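## Task

Using only the ID labels to tell the plates apart, stack the four plates in rack S1 with E07 at the bottom, then E01, then E70, and E10 on top. E07 must rest flat on the rack floor and each of the others must be fully nested in the one below. Every plate's labelled short end must face the rack's front, the side toward the viewer; one plate may start reversed and then has to be turned end for end. The stack must stay in place without the robot's help. At the end the gripper must release and move away.

## Robot and tools

Robot: a single four-axis SCARA-style arm (scara4) with one level two-finger gripper. Its joints are lift (prismatic, 0.000 to 0.550 m), shoulder (-2.000 to 2.000 rad), elbow (-2.800 to 2.800 rad) and wrist yaw (-12.566 to 12.566 rad). The gripper can only translate and turn about the vertical; it never tilts. If the elbow reading gets within 0.4 rad of 0 (arm nearly straight), the arm can fold and fault, so avoid very long reach.

Frames: the scene frame has its origin on the table surface under the arm base, +z up, +y to the left when facing along +x. Results report end_effector_position (metres) and end_effector_quat_wxyz in this frame; the reported point is the middle between the rubber finger pads, 2 to 3 cm behind the fingertips. The reading can be slightly off, more so at long reach. Gripper axes: fingers point along its +x, close and open along its y.

execute_actions takes "actions": a list with at most one item, plus optional "pictures" (boolean). An empty list just reports the state and includes pictures. An action item has "rows" (1 to 15 rows) and optional "steps" (at most 15, default 15; each step is 1/30 s); the final row is reused for any remaining steps, and an action needs at least 3 steps. A wait item has only "steps" (up to 300), counted from the previous result. Each row is five numbers in [-1, 1]: dx, dy, dz, rz, opening. The first four are an offset, not a pose: they are measured in the gripper's own axes from the gripper pose shown in the latest result (or from the current pose if none yet, or for second and later calls in one reply). Every row is relative to that same base, not to the row before. Scale: 1.0 equals 0.6 m for dx, dy, dz and 180 degrees for rz; rz turns from gripper +x toward +y. Opening is absolute: +1 fully open (0.140 m), -1 closed (pads still 0.066 m apart). All-zero offsets do not hold still; they pull the gripper back to the base pose. Per step the command is clipped to 70 mm and 16 degrees from the measured pose, so big offsets need several calls; check the pose returned. The last 3 steps of each action run after the result is taken.

move takes "target" (one row of five numbers, same meaning and base as above) and optional "speed" in m/s (0.002 to 0.5, default 0.25; turning up to twice that in rad/s). It drives a straight path lasting 0.5 to 10 s; the opening is sent at the start. The path ignores obstacles, and the gripper may lag or overshoot speed, especially near full reach. Its result adds a move: line giving the outcome (done, off_target, moving, held, fault), which limits acted (paced = clipped, held = a safety check blocked steps, after which motion can jump fast), and the distance from target.

wait takes "seconds" (0 to 10) and sends nothing new. zoom_image takes "camera" (cam_head_left, cam_head_right or cam_wrist) and "region" [x0, y0, x1, y1] in pixels from the top-left, at most 504 by 504; images are 672x504. Use it to read plate ID labels. finished_scene takes "scene" (the current scene number) and ends it for good; its result tells whether the goal was met and gives the next task.

Result lines: Joint positions lists lift, shoulder, elbow, wrist yaw, then pad gap in metres. grip_measured is the finger opening on the command scale (may carry a fixed error of about 1 mm). HELD marks steps whose command was partly or fully withheld; "pose unreachable" means the clearance check altered or blocked a command. "Hand target" shows where the controller is currently heading. MOTOR HOT appears near 85 °C; at 100 °C an OVER-TEMPERATURE FAULT brakes the arm until it cools, so do not hold loads longer than needed. A TORQUE FAULT (contact load hitting a joint limit: lift 54 N, shoulder 8.1 N m, elbow 4.05 N m, wrist yaw 1.35 N m, held weight included) freezes the arm for 10 s.

Gripping: command an opening about 0.04 below grip_measured for a firm hold, less for a light one. Pads push up to about 18 N; closing fast can squeeze harder or bounce open. Full open to closed takes at least about 0.6 s. Fingers keep moving while you think.

Suggested order: look, zoom in to read labels and check which end carries the label; pick each plate by its short end, lower gently into S1 in the listed order. If a plate's label end faces away, set it on the raised nest RG, regrip from the other end and continue. The simulation keeps running while you reply.

Cautions: approach contacts slowly; a fast move or a target well beyond contact hits and presses hard. Offsets come from measured poses, so repeating one against a rigid surface does not push further, but against something soft it does. Release plates only a few millimetres above their seat; long falls fail the task. Never knock objects off the table. Loose objects may occasionally be nudged by outside pushes. Finish by opening the gripper and lifting clear.

Each tool is called after "Request:" as name(argument=value, ...) on one line, values as JSON.

## Session

Request:
execute_actions(actions=[])

Scene clock: 0.00 s of 15600.00 s.
end_effector_position=(+0.4655, -0.2052, +0.1288) grip_measured=+1.00 end_effector_quat_wxyz=(+0.793, -0.000, -0.000, +0.609)
Joint positions: [ 0.124 -1.491 -1.908 -1.575  0.14 ]
Motor temperatures (°C, as the motors report them): [25 22 21 21]
Hand target: +0.466, -0.205, +0.129; +0.793, -0.000, -0.000, +0.609

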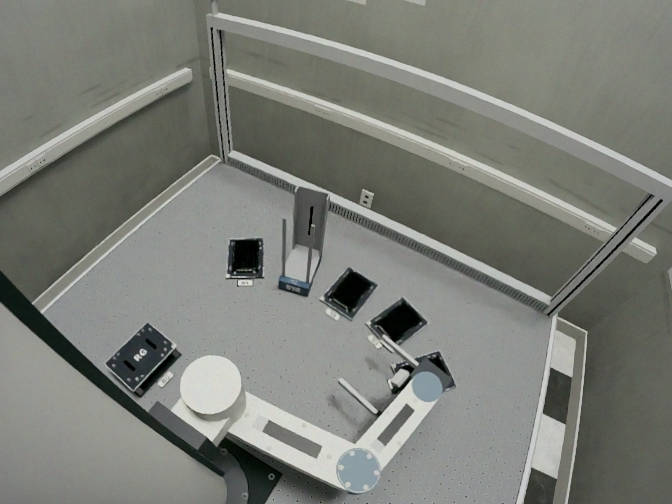

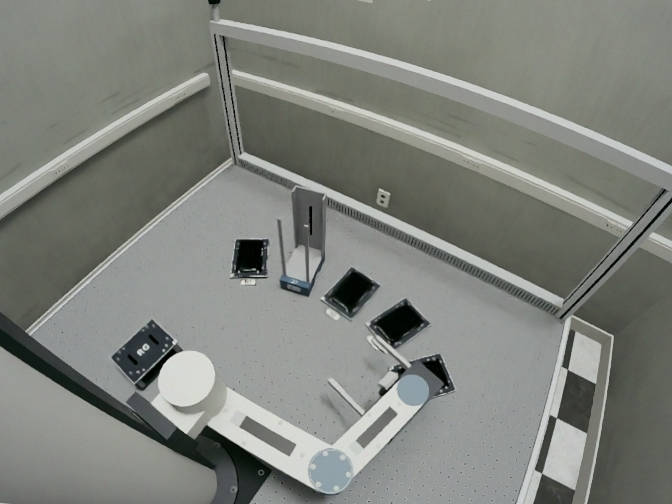

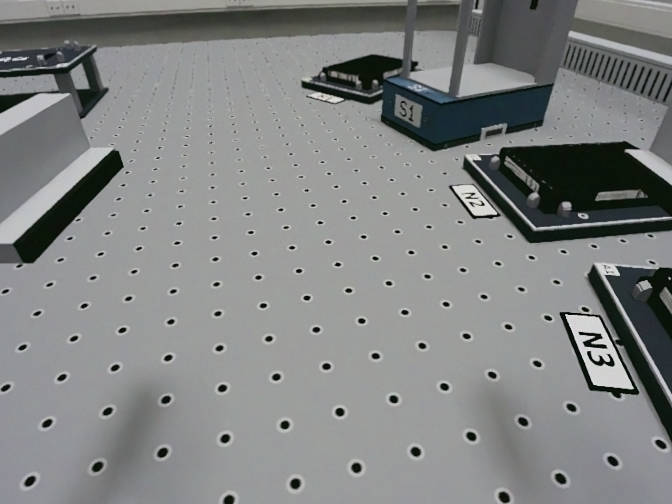

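Request:
zoom_image(camera="cam_wrist", region=[452,130,672,250])

Request:
zoom_image(camera="cam_wrist", region=[295,45,425,110])

Region (452, 130, 672, 250) of cam_wrist's 672x504 image, scaled by 2.291, with more detail than that image has; it fills the top 275 rows of this view, and the rest is white.

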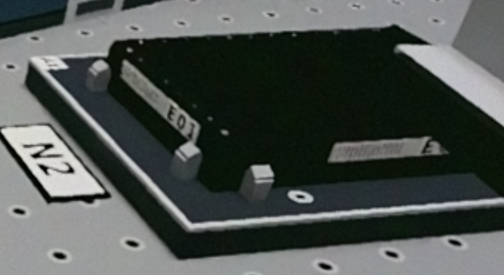

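Region (295, 45, 425, 110) of cam_wrist's 672x504 image, scaled by 3.877, with more detail than that image has.

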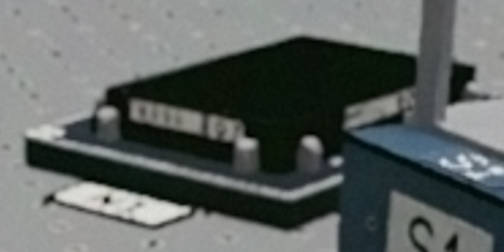

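Request:
move(target=[0.7005,0.1109,-0.098,-0.2333,-0.2], speed=0.45)

Scene clock: 1.97 s of 15600.00 s.
end_effector_position=(+0.5100, +0.2183, +0.0700) grip_measured=-0.20 end_effector_quat_wxyz=(+0.959, -0.000, -0.000, +0.284)
Joint positions: [ 0.065 -0.34  -1.036 -4.331  0.096]
Motor temperatures (°C, as the motors report them): [25 22 21 21]
Hand target: +0.510, +0.218, +0.070; +0.959, -0.000, -0.000, +0.284
Off the commanded pose: 0.000 m, 0 deg.
Kept back: nothing.
move: done; limits=paced

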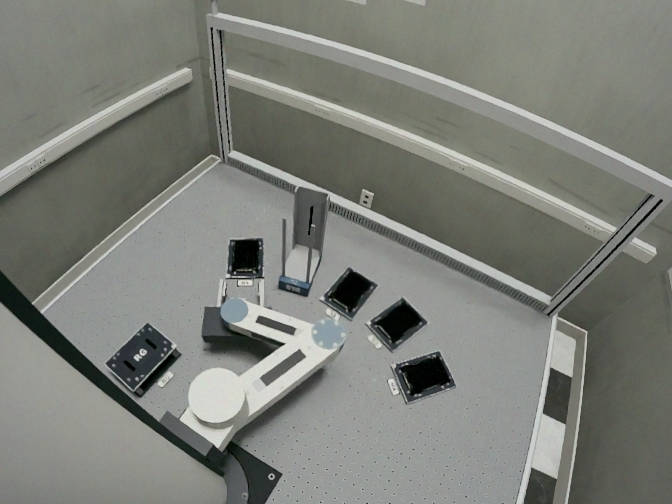

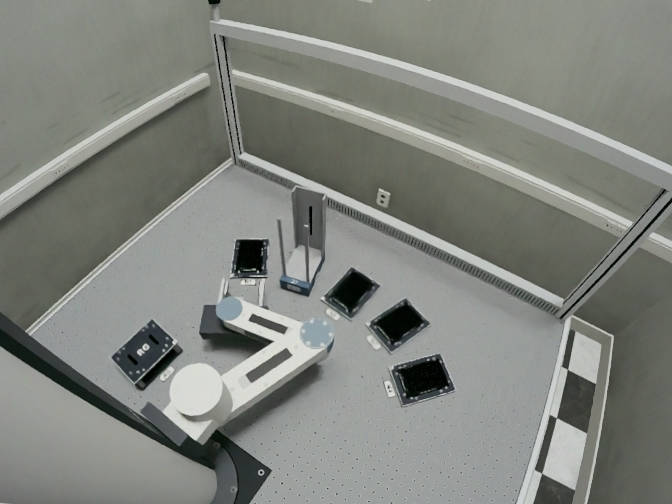

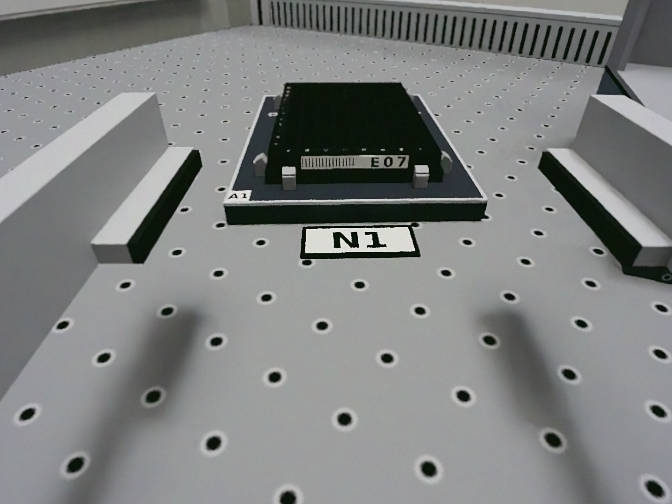

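Request:
zoom_image(camera="cam_wrist", region=[215,70,495,235])

Request:
zoom_image(camera="cam_head_left", region=[350,285,470,415])

Region (215, 70, 495, 235) of cam_wrist's 672x504 image, scaled by 1.800, with more detail than that image has; it fills the top 297 rows of this view, and the rest is white.

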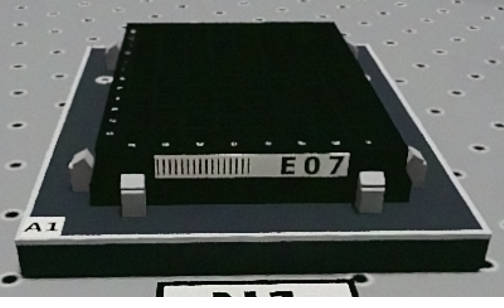

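Region (350, 285, 470, 415) of cam_head_left's 672x504 image, scaled by 3.877, with more detail than that image has; it fills the left 465 columns of this view, and the rest is white.

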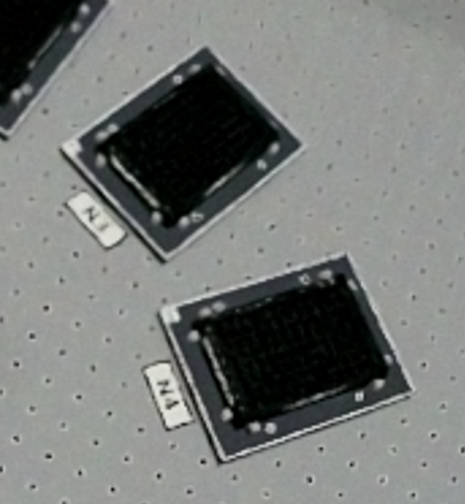

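Request:
move(target=[0.241,0.004,-0.0383,0.0082,-0.2], speed=0.35)

Scene clock: 3.10 s of 15600.00 s.
end_effector_position=(+0.6299, +0.2991, +0.0470) grip_measured=-0.20 end_effector_quat_wxyz=(+0.955, -0.000, -0.000, +0.296)
Joint positions: [ 0.042 -0.045 -1.777 -3.859  0.096]
Motor temperatures (°C, as the motors report them): [25 22 21 21]
Hand target: +0.630, +0.299, +0.047; +0.955, -0.000, -0.000, +0.296
Off the commanded pose: 0.000 m, 0 deg.
Kept back: nothing.
move: done

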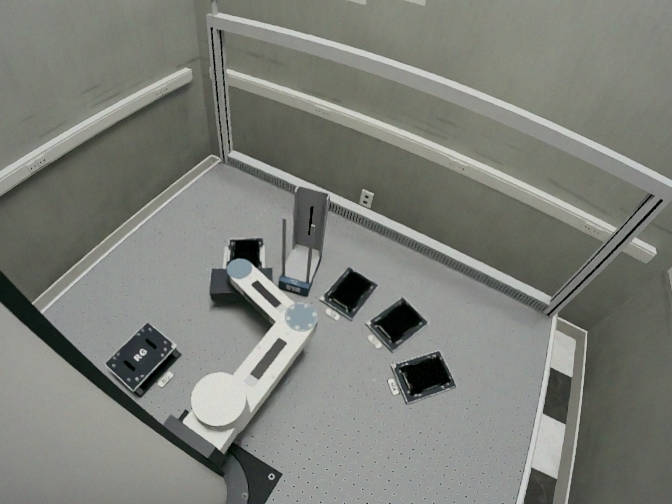

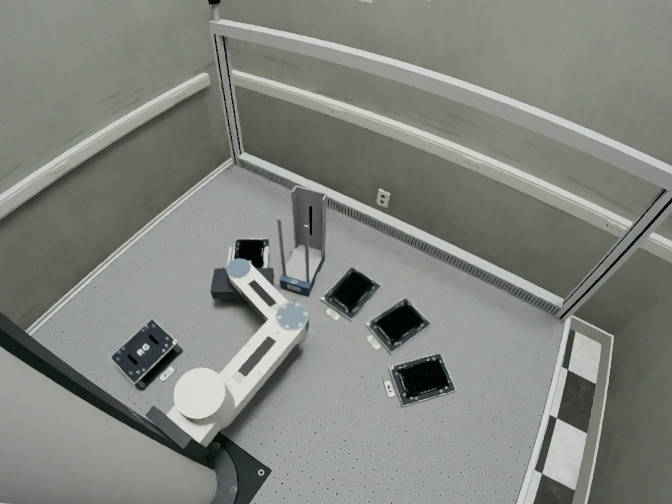

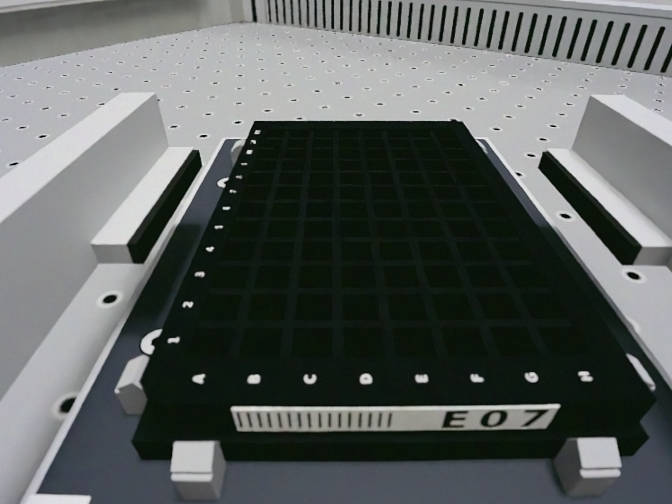

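Request:
move(target=[0.0043,0.0011,-0.0227,0.0024,-0.2], speed=0.05)

Request:
move(target=[0,0,0,0,-0.6])

Scene clock: 4.03 s of 15600.00 s.
end_effector_position=(+0.6317, +0.3010, +0.0333) grip_measured=-0.20 end_effector_quat_wxyz=(+0.954, -0.000, -0.000, +0.300)
Joint positions: [ 0.028 -0.039 -1.793 -3.842  0.096]
Motor temperatures (°C, as the motors report them): [25 22 21 21]
Hand target: +0.632, +0.301, +0.033; +0.954, -0.000, -0.000, +0.300
Off the commanded pose: 0.000 m, 0 deg.
Kept back: nothing.
move: done

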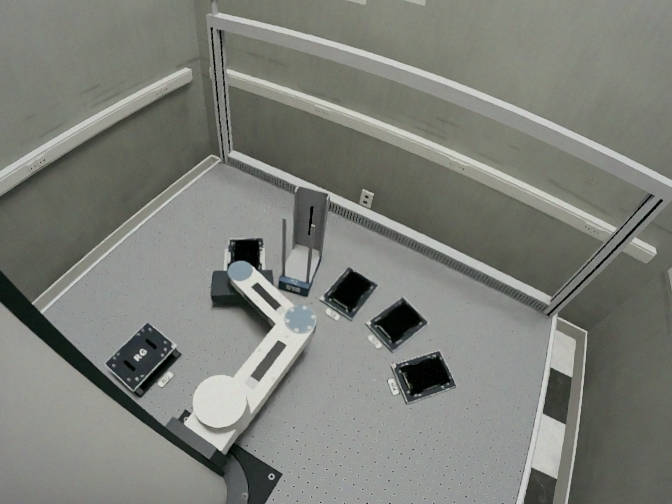

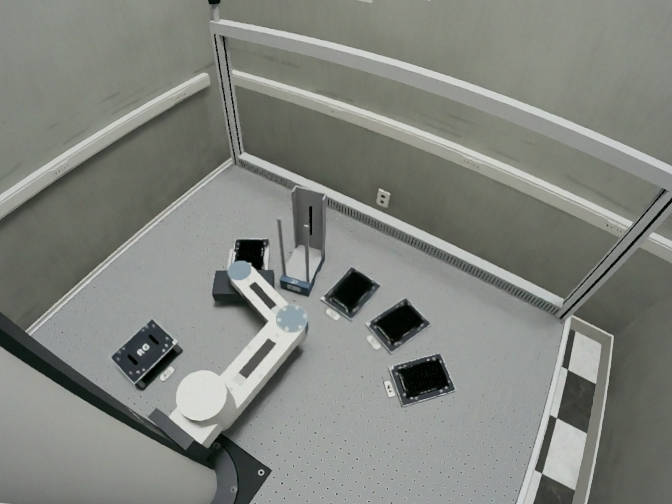

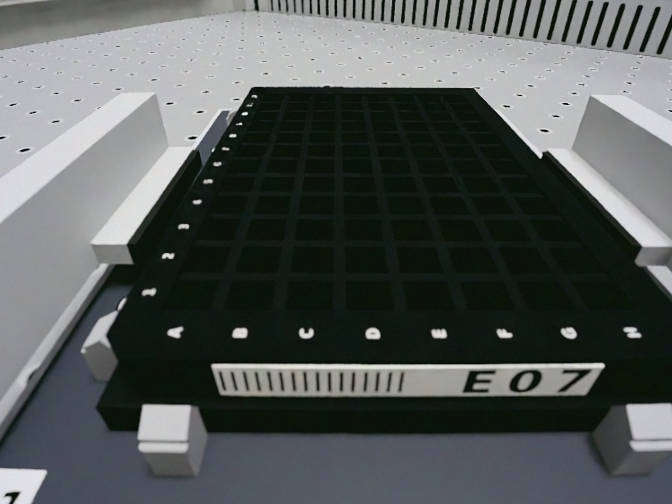

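Scene clock: 4.53 s of 15600.00 s.
end_effector_position=(+0.6317, +0.3010, +0.0333) grip_measured=-0.54 end_effector_quat_wxyz=(+0.954, -0.000, -0.000, +0.300)
Joint positions: [ 0.028 -0.039 -1.793 -3.842  0.083]
Motor temperatures (°C, as the motors report them): [25 22 21 21]
Hand target: +0.632, +0.301, +0.033; +0.954, -0.000, -0.000, +0.300
Off the commanded pose: 0.000 m, 0 deg.
Kept back: nothing.
move: done

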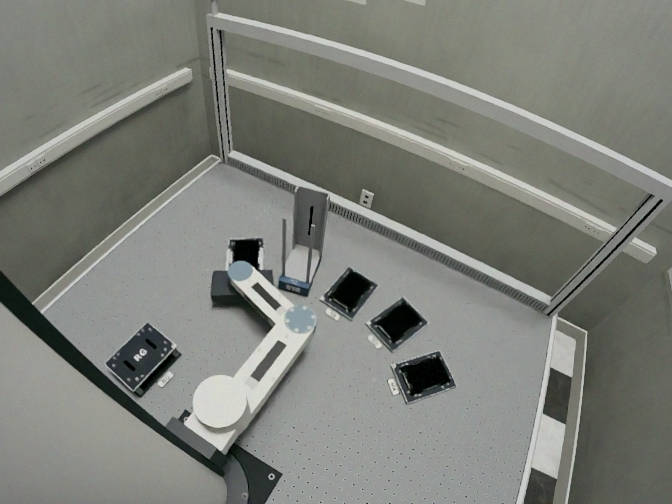

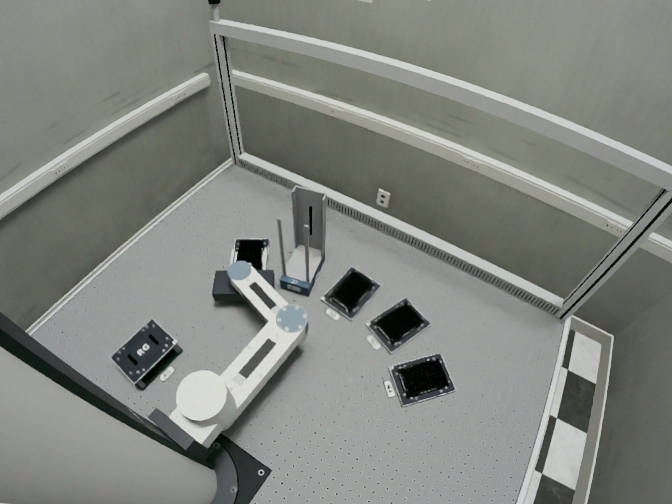

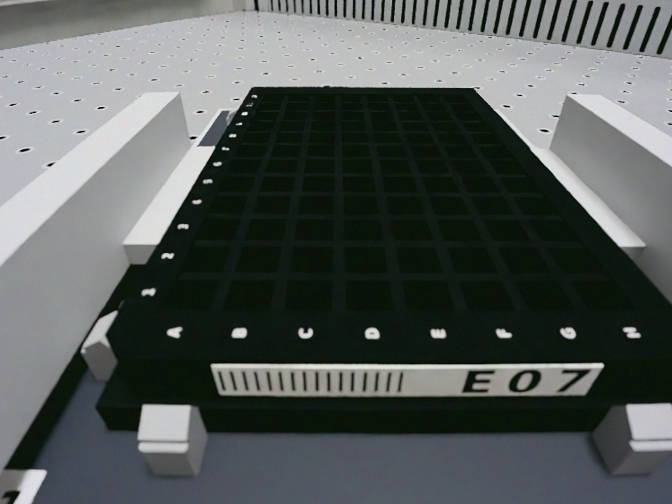

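Request:
move(target=[0,0,0.505,0,-0.6], speed=0.4)

Request:
move(target=[-0.0917,-0.2956,0,-0.1206,-0.6], speed=0.25)

Scene clock: 6.07 s of 15600.00 s.
end_effector_position=(+0.6317, +0.3010, +0.3363) grip_measured=-0.54 end_effector_quat_wxyz=(+0.954, -0.000, -0.000, +0.300)
Joint positions: [ 0.331 -0.039 -1.793 -3.842  0.083]
Motor temperatures (°C, as the motors report them): [25 22 21 21]
Hand target: +0.632, +0.301, +0.336; +0.954, -0.000, -0.000, +0.300
Off the commanded pose: 0.000 m, 0 deg.
Kept back: nothing.
move: done

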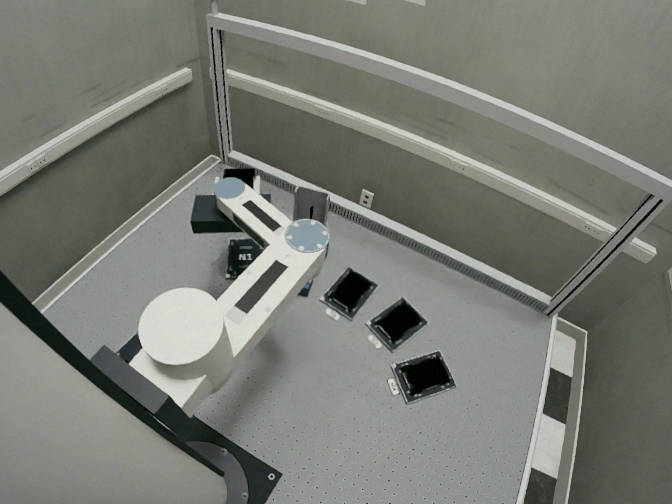

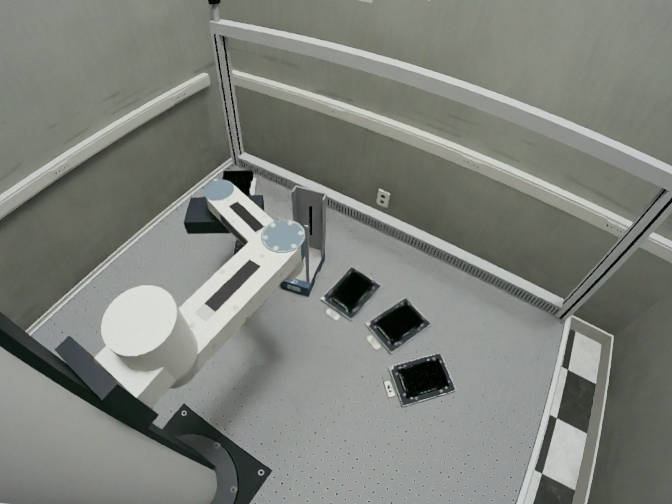

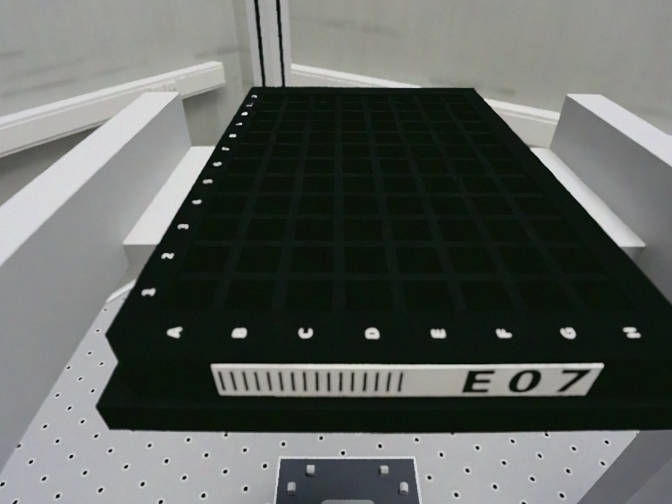

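Scene clock: 7.17 s of 15600.00 s.
end_effector_position=(+0.6881, +0.1238, +0.3363) grip_measured=-0.54 end_effector_quat_wxyz=(+0.993, -0.000, -0.000, +0.114)
Joint positions: [ 0.331 -0.423 -1.678 -3.953  0.083]
Motor temperatures (°C, as the motors report them): [25 22 21 21]
Hand target: +0.688, +0.124, +0.336; +0.993, -0.000, -0.000, +0.115
Off the commanded pose: 0.000 m, 0 deg.
Kept back: nothing.
move: done

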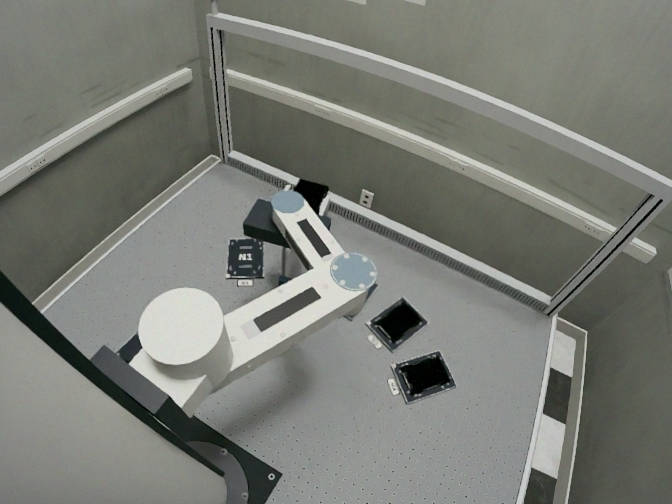

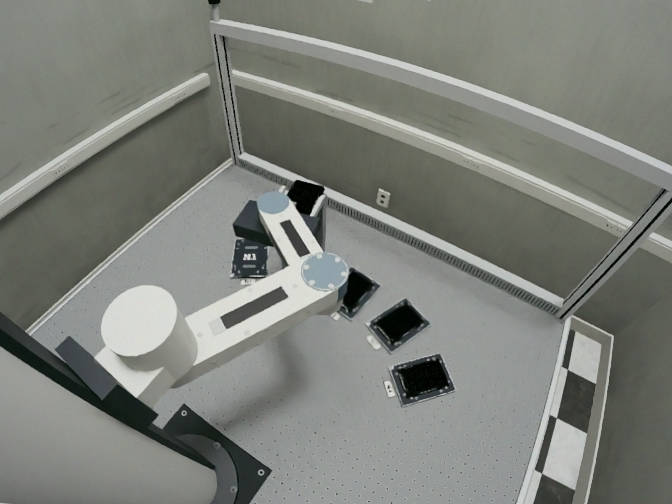

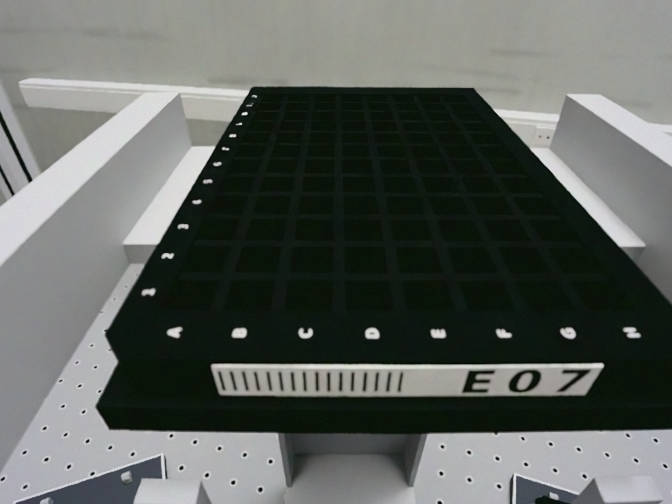

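Very close. Lower to .3285 for comparison.

Request:
move(target=[0,-0.0015,-0.013,0,-0.6], speed=0.03)

Request:
zoom_image(camera="cam_wrist", region=[80,400,380,504])

Request:
zoom_image(camera="cam_wrist", region=[372,400,672,504])

Scene clock: 8.10 s of 15600.00 s.
end_effector_position=(+0.6883, +0.1229, +0.3285) grip_measured=-0.54 end_effector_quat_wxyz=(+0.993, -0.000, -0.000, +0.114)
Joint positions: [ 0.323 -0.425 -1.678 -3.951  0.083]
Motor temperatures (°C, as the motors report them): [25 22 21 21]
Hand target: +0.688, +0.123, +0.329; +0.993, -0.000, -0.000, +0.114
Off the commanded pose: 0.000 m, 0 deg.
Kept back: nothing.
move: done

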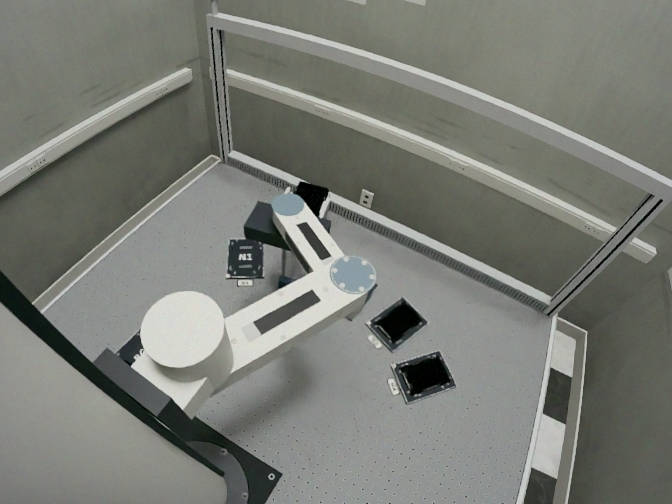

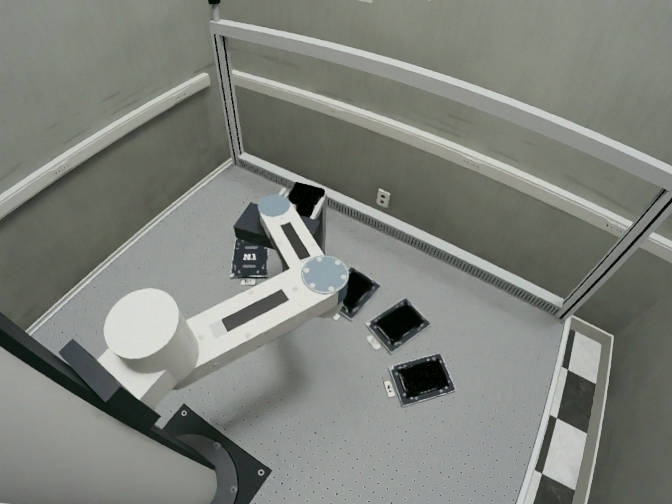

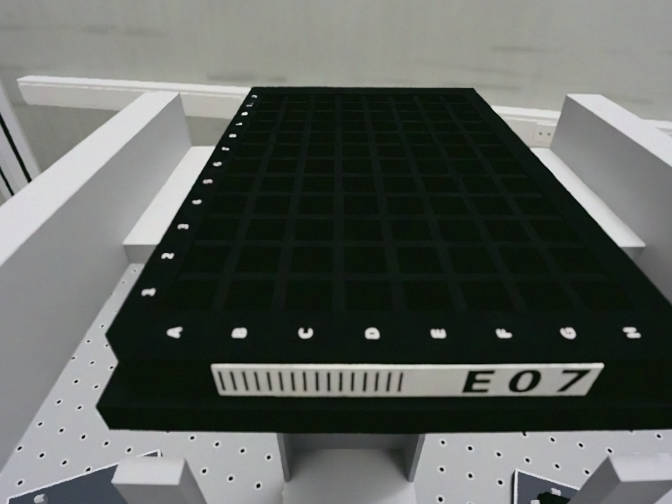

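Region (80, 400, 380, 504) of cam_wrist's 672x504 image, scaled by 1.680, with more detail than that image has; it fills the top 175 rows of this view, and the rest is white.

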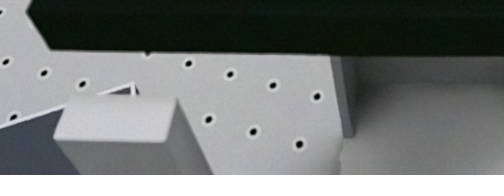

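Region (372, 400, 672, 504) of cam_wrist's 672x504 image, scaled by 1.680, with more detail than that image has; it fills the top 175 rows of this view, and the rest is white.

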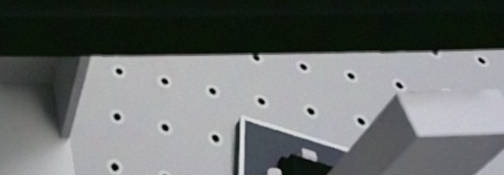

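Request:
move(target=[0,-0.0009,-0.0105,0.0018,-0.6], speed=0.02)

Request:
zoom_image(camera="cam_wrist", region=[80,400,380,504])

Request:
zoom_image(camera="cam_wrist", region=[372,400,672,504])

Scene clock: 9.03 s of 15600.00 s.
end_effector_position=(+0.6884, +0.1225, +0.3221) grip_measured=-0.54 end_effector_quat_wxyz=(+0.993, -0.000, -0.000, +0.117)
Joint positions: [ 0.317 -0.429 -1.678 -3.942  0.083]
Motor temperatures (°C, as the motors report them): [25 22 21 21]
Hand target: +0.688, +0.122, +0.322; +0.993, -0.000, -0.000, +0.117
Off the commanded pose: 0.000 m, 0 deg.
Kept back: nothing.
move: done

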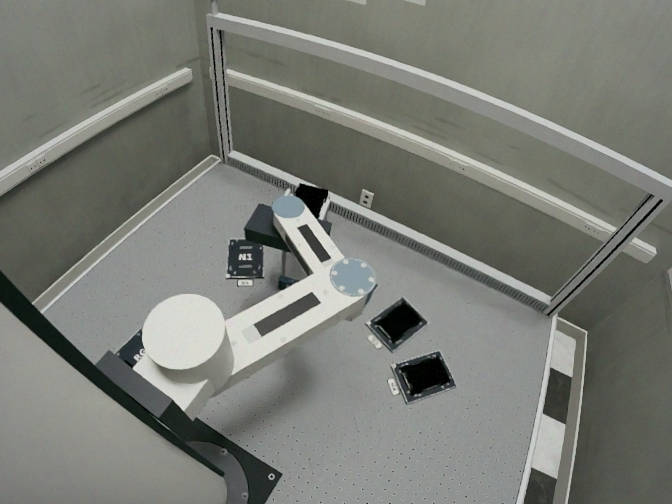

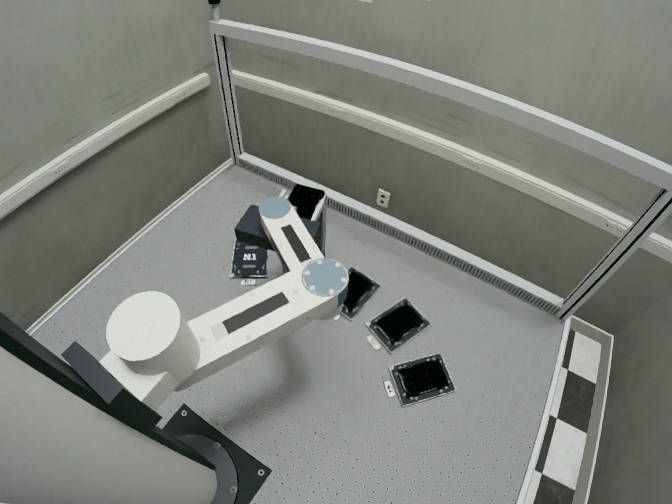

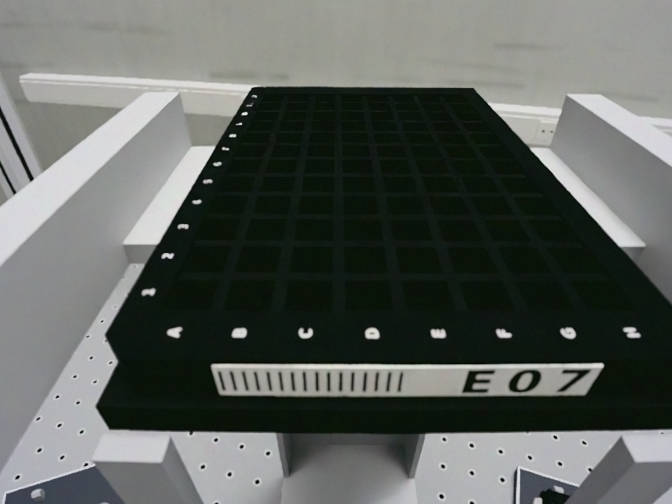

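Region (80, 400, 380, 504) of cam_wrist's 672x504 image, scaled by 1.680, with more detail than that image has; it fills the top 175 rows of this view, and the rest is white.

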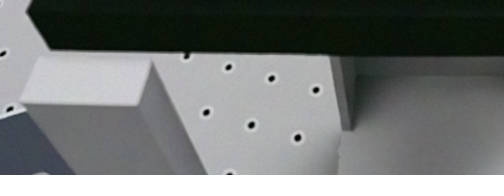

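Region (372, 400, 672, 504) of cam_wrist's 672x504 image, scaled by 1.680, with more detail than that image has; it fills the top 175 rows of this view, and the rest is white.

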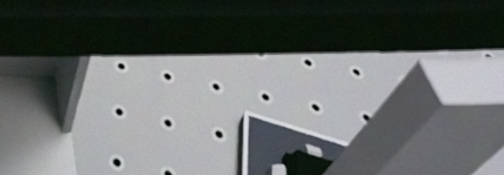

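Request:
move(target=[0.0004,0,-0.008,0,-0.6], speed=0.01)

Scene clock: 9.97 s of 15600.00 s.
end_effector_position=(+0.6887, +0.1224, +0.3173) grip_measured=-0.54 end_effector_quat_wxyz=(+0.993, -0.000, -0.000, +0.116)
Joint positions: [ 0.312 -0.428 -1.679 -3.942  0.083]
Motor temperatures (°C, as the motors report them): [25 22 21 21]
Hand target: +0.689, +0.123, +0.317; +0.993, -0.000, -0.000, +0.117
Off the commanded pose: 0.000 m, 0 deg.
Kept back: nothing.
move: done

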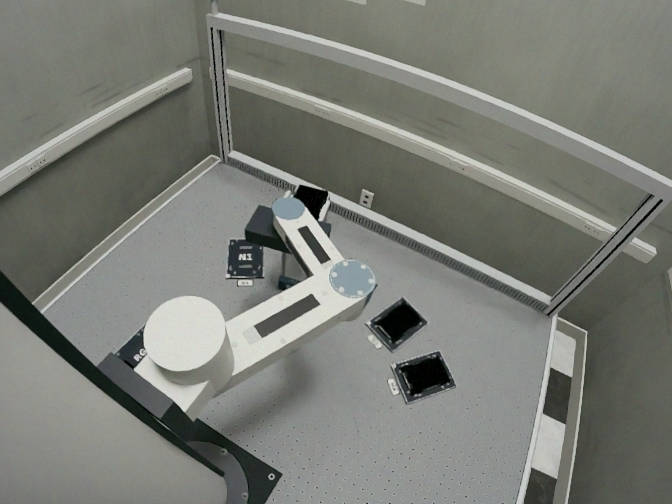

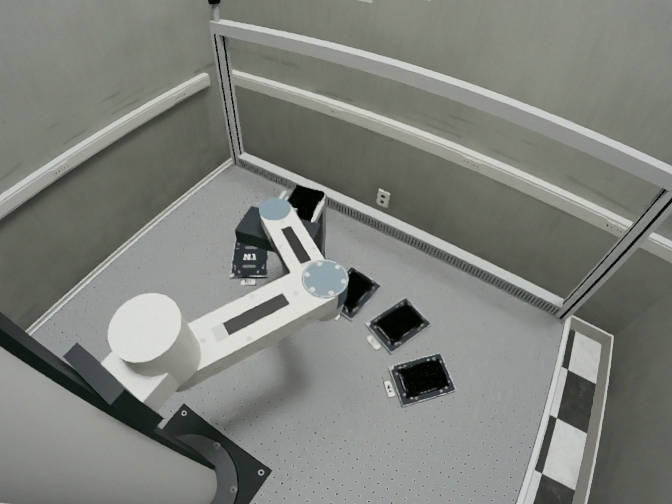

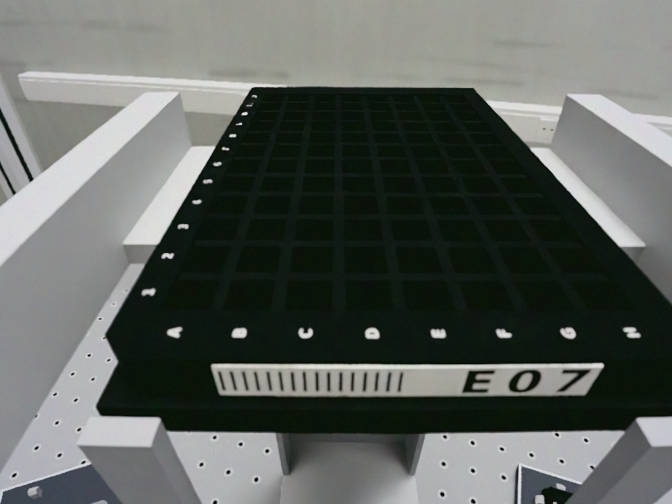

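Down to 0.077 to verify floor.

Request:
move(target=[0,0.0003,-0.4005,0.0003,-0.6], speed=0.25)

Scene clock: 11.57 s of 15600.00 s.
end_effector_position=(+0.6886, +0.1224, +0.0770) grip_measured=-0.54 end_effector_quat_wxyz=(+0.993, -0.000, -0.000, +0.117)
Joint positions: [ 0.072 -0.428 -1.679 -3.942  0.083]
Motor temperatures (°C, as the motors report them): [25 22 21 21]
Hand target: +0.689, +0.123, +0.077; +0.993, -0.000, -0.000, +0.117
Off the commanded pose: 0.000 m, 0 deg.
Kept back: nothing.
move: done

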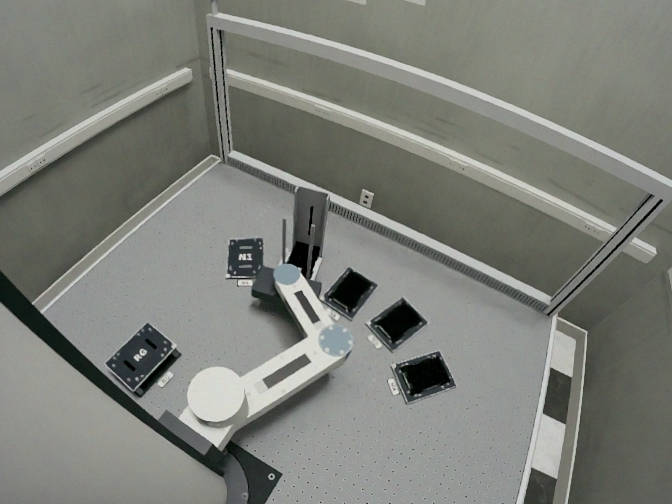

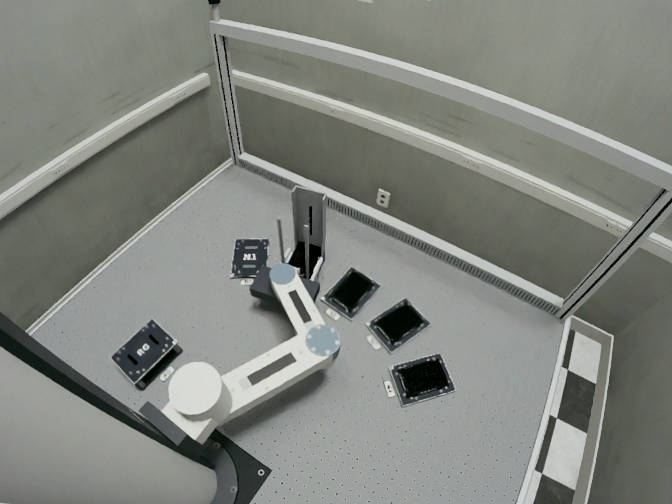

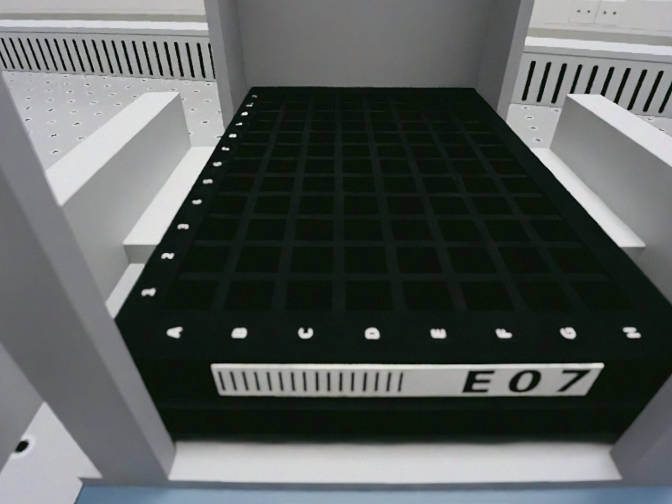

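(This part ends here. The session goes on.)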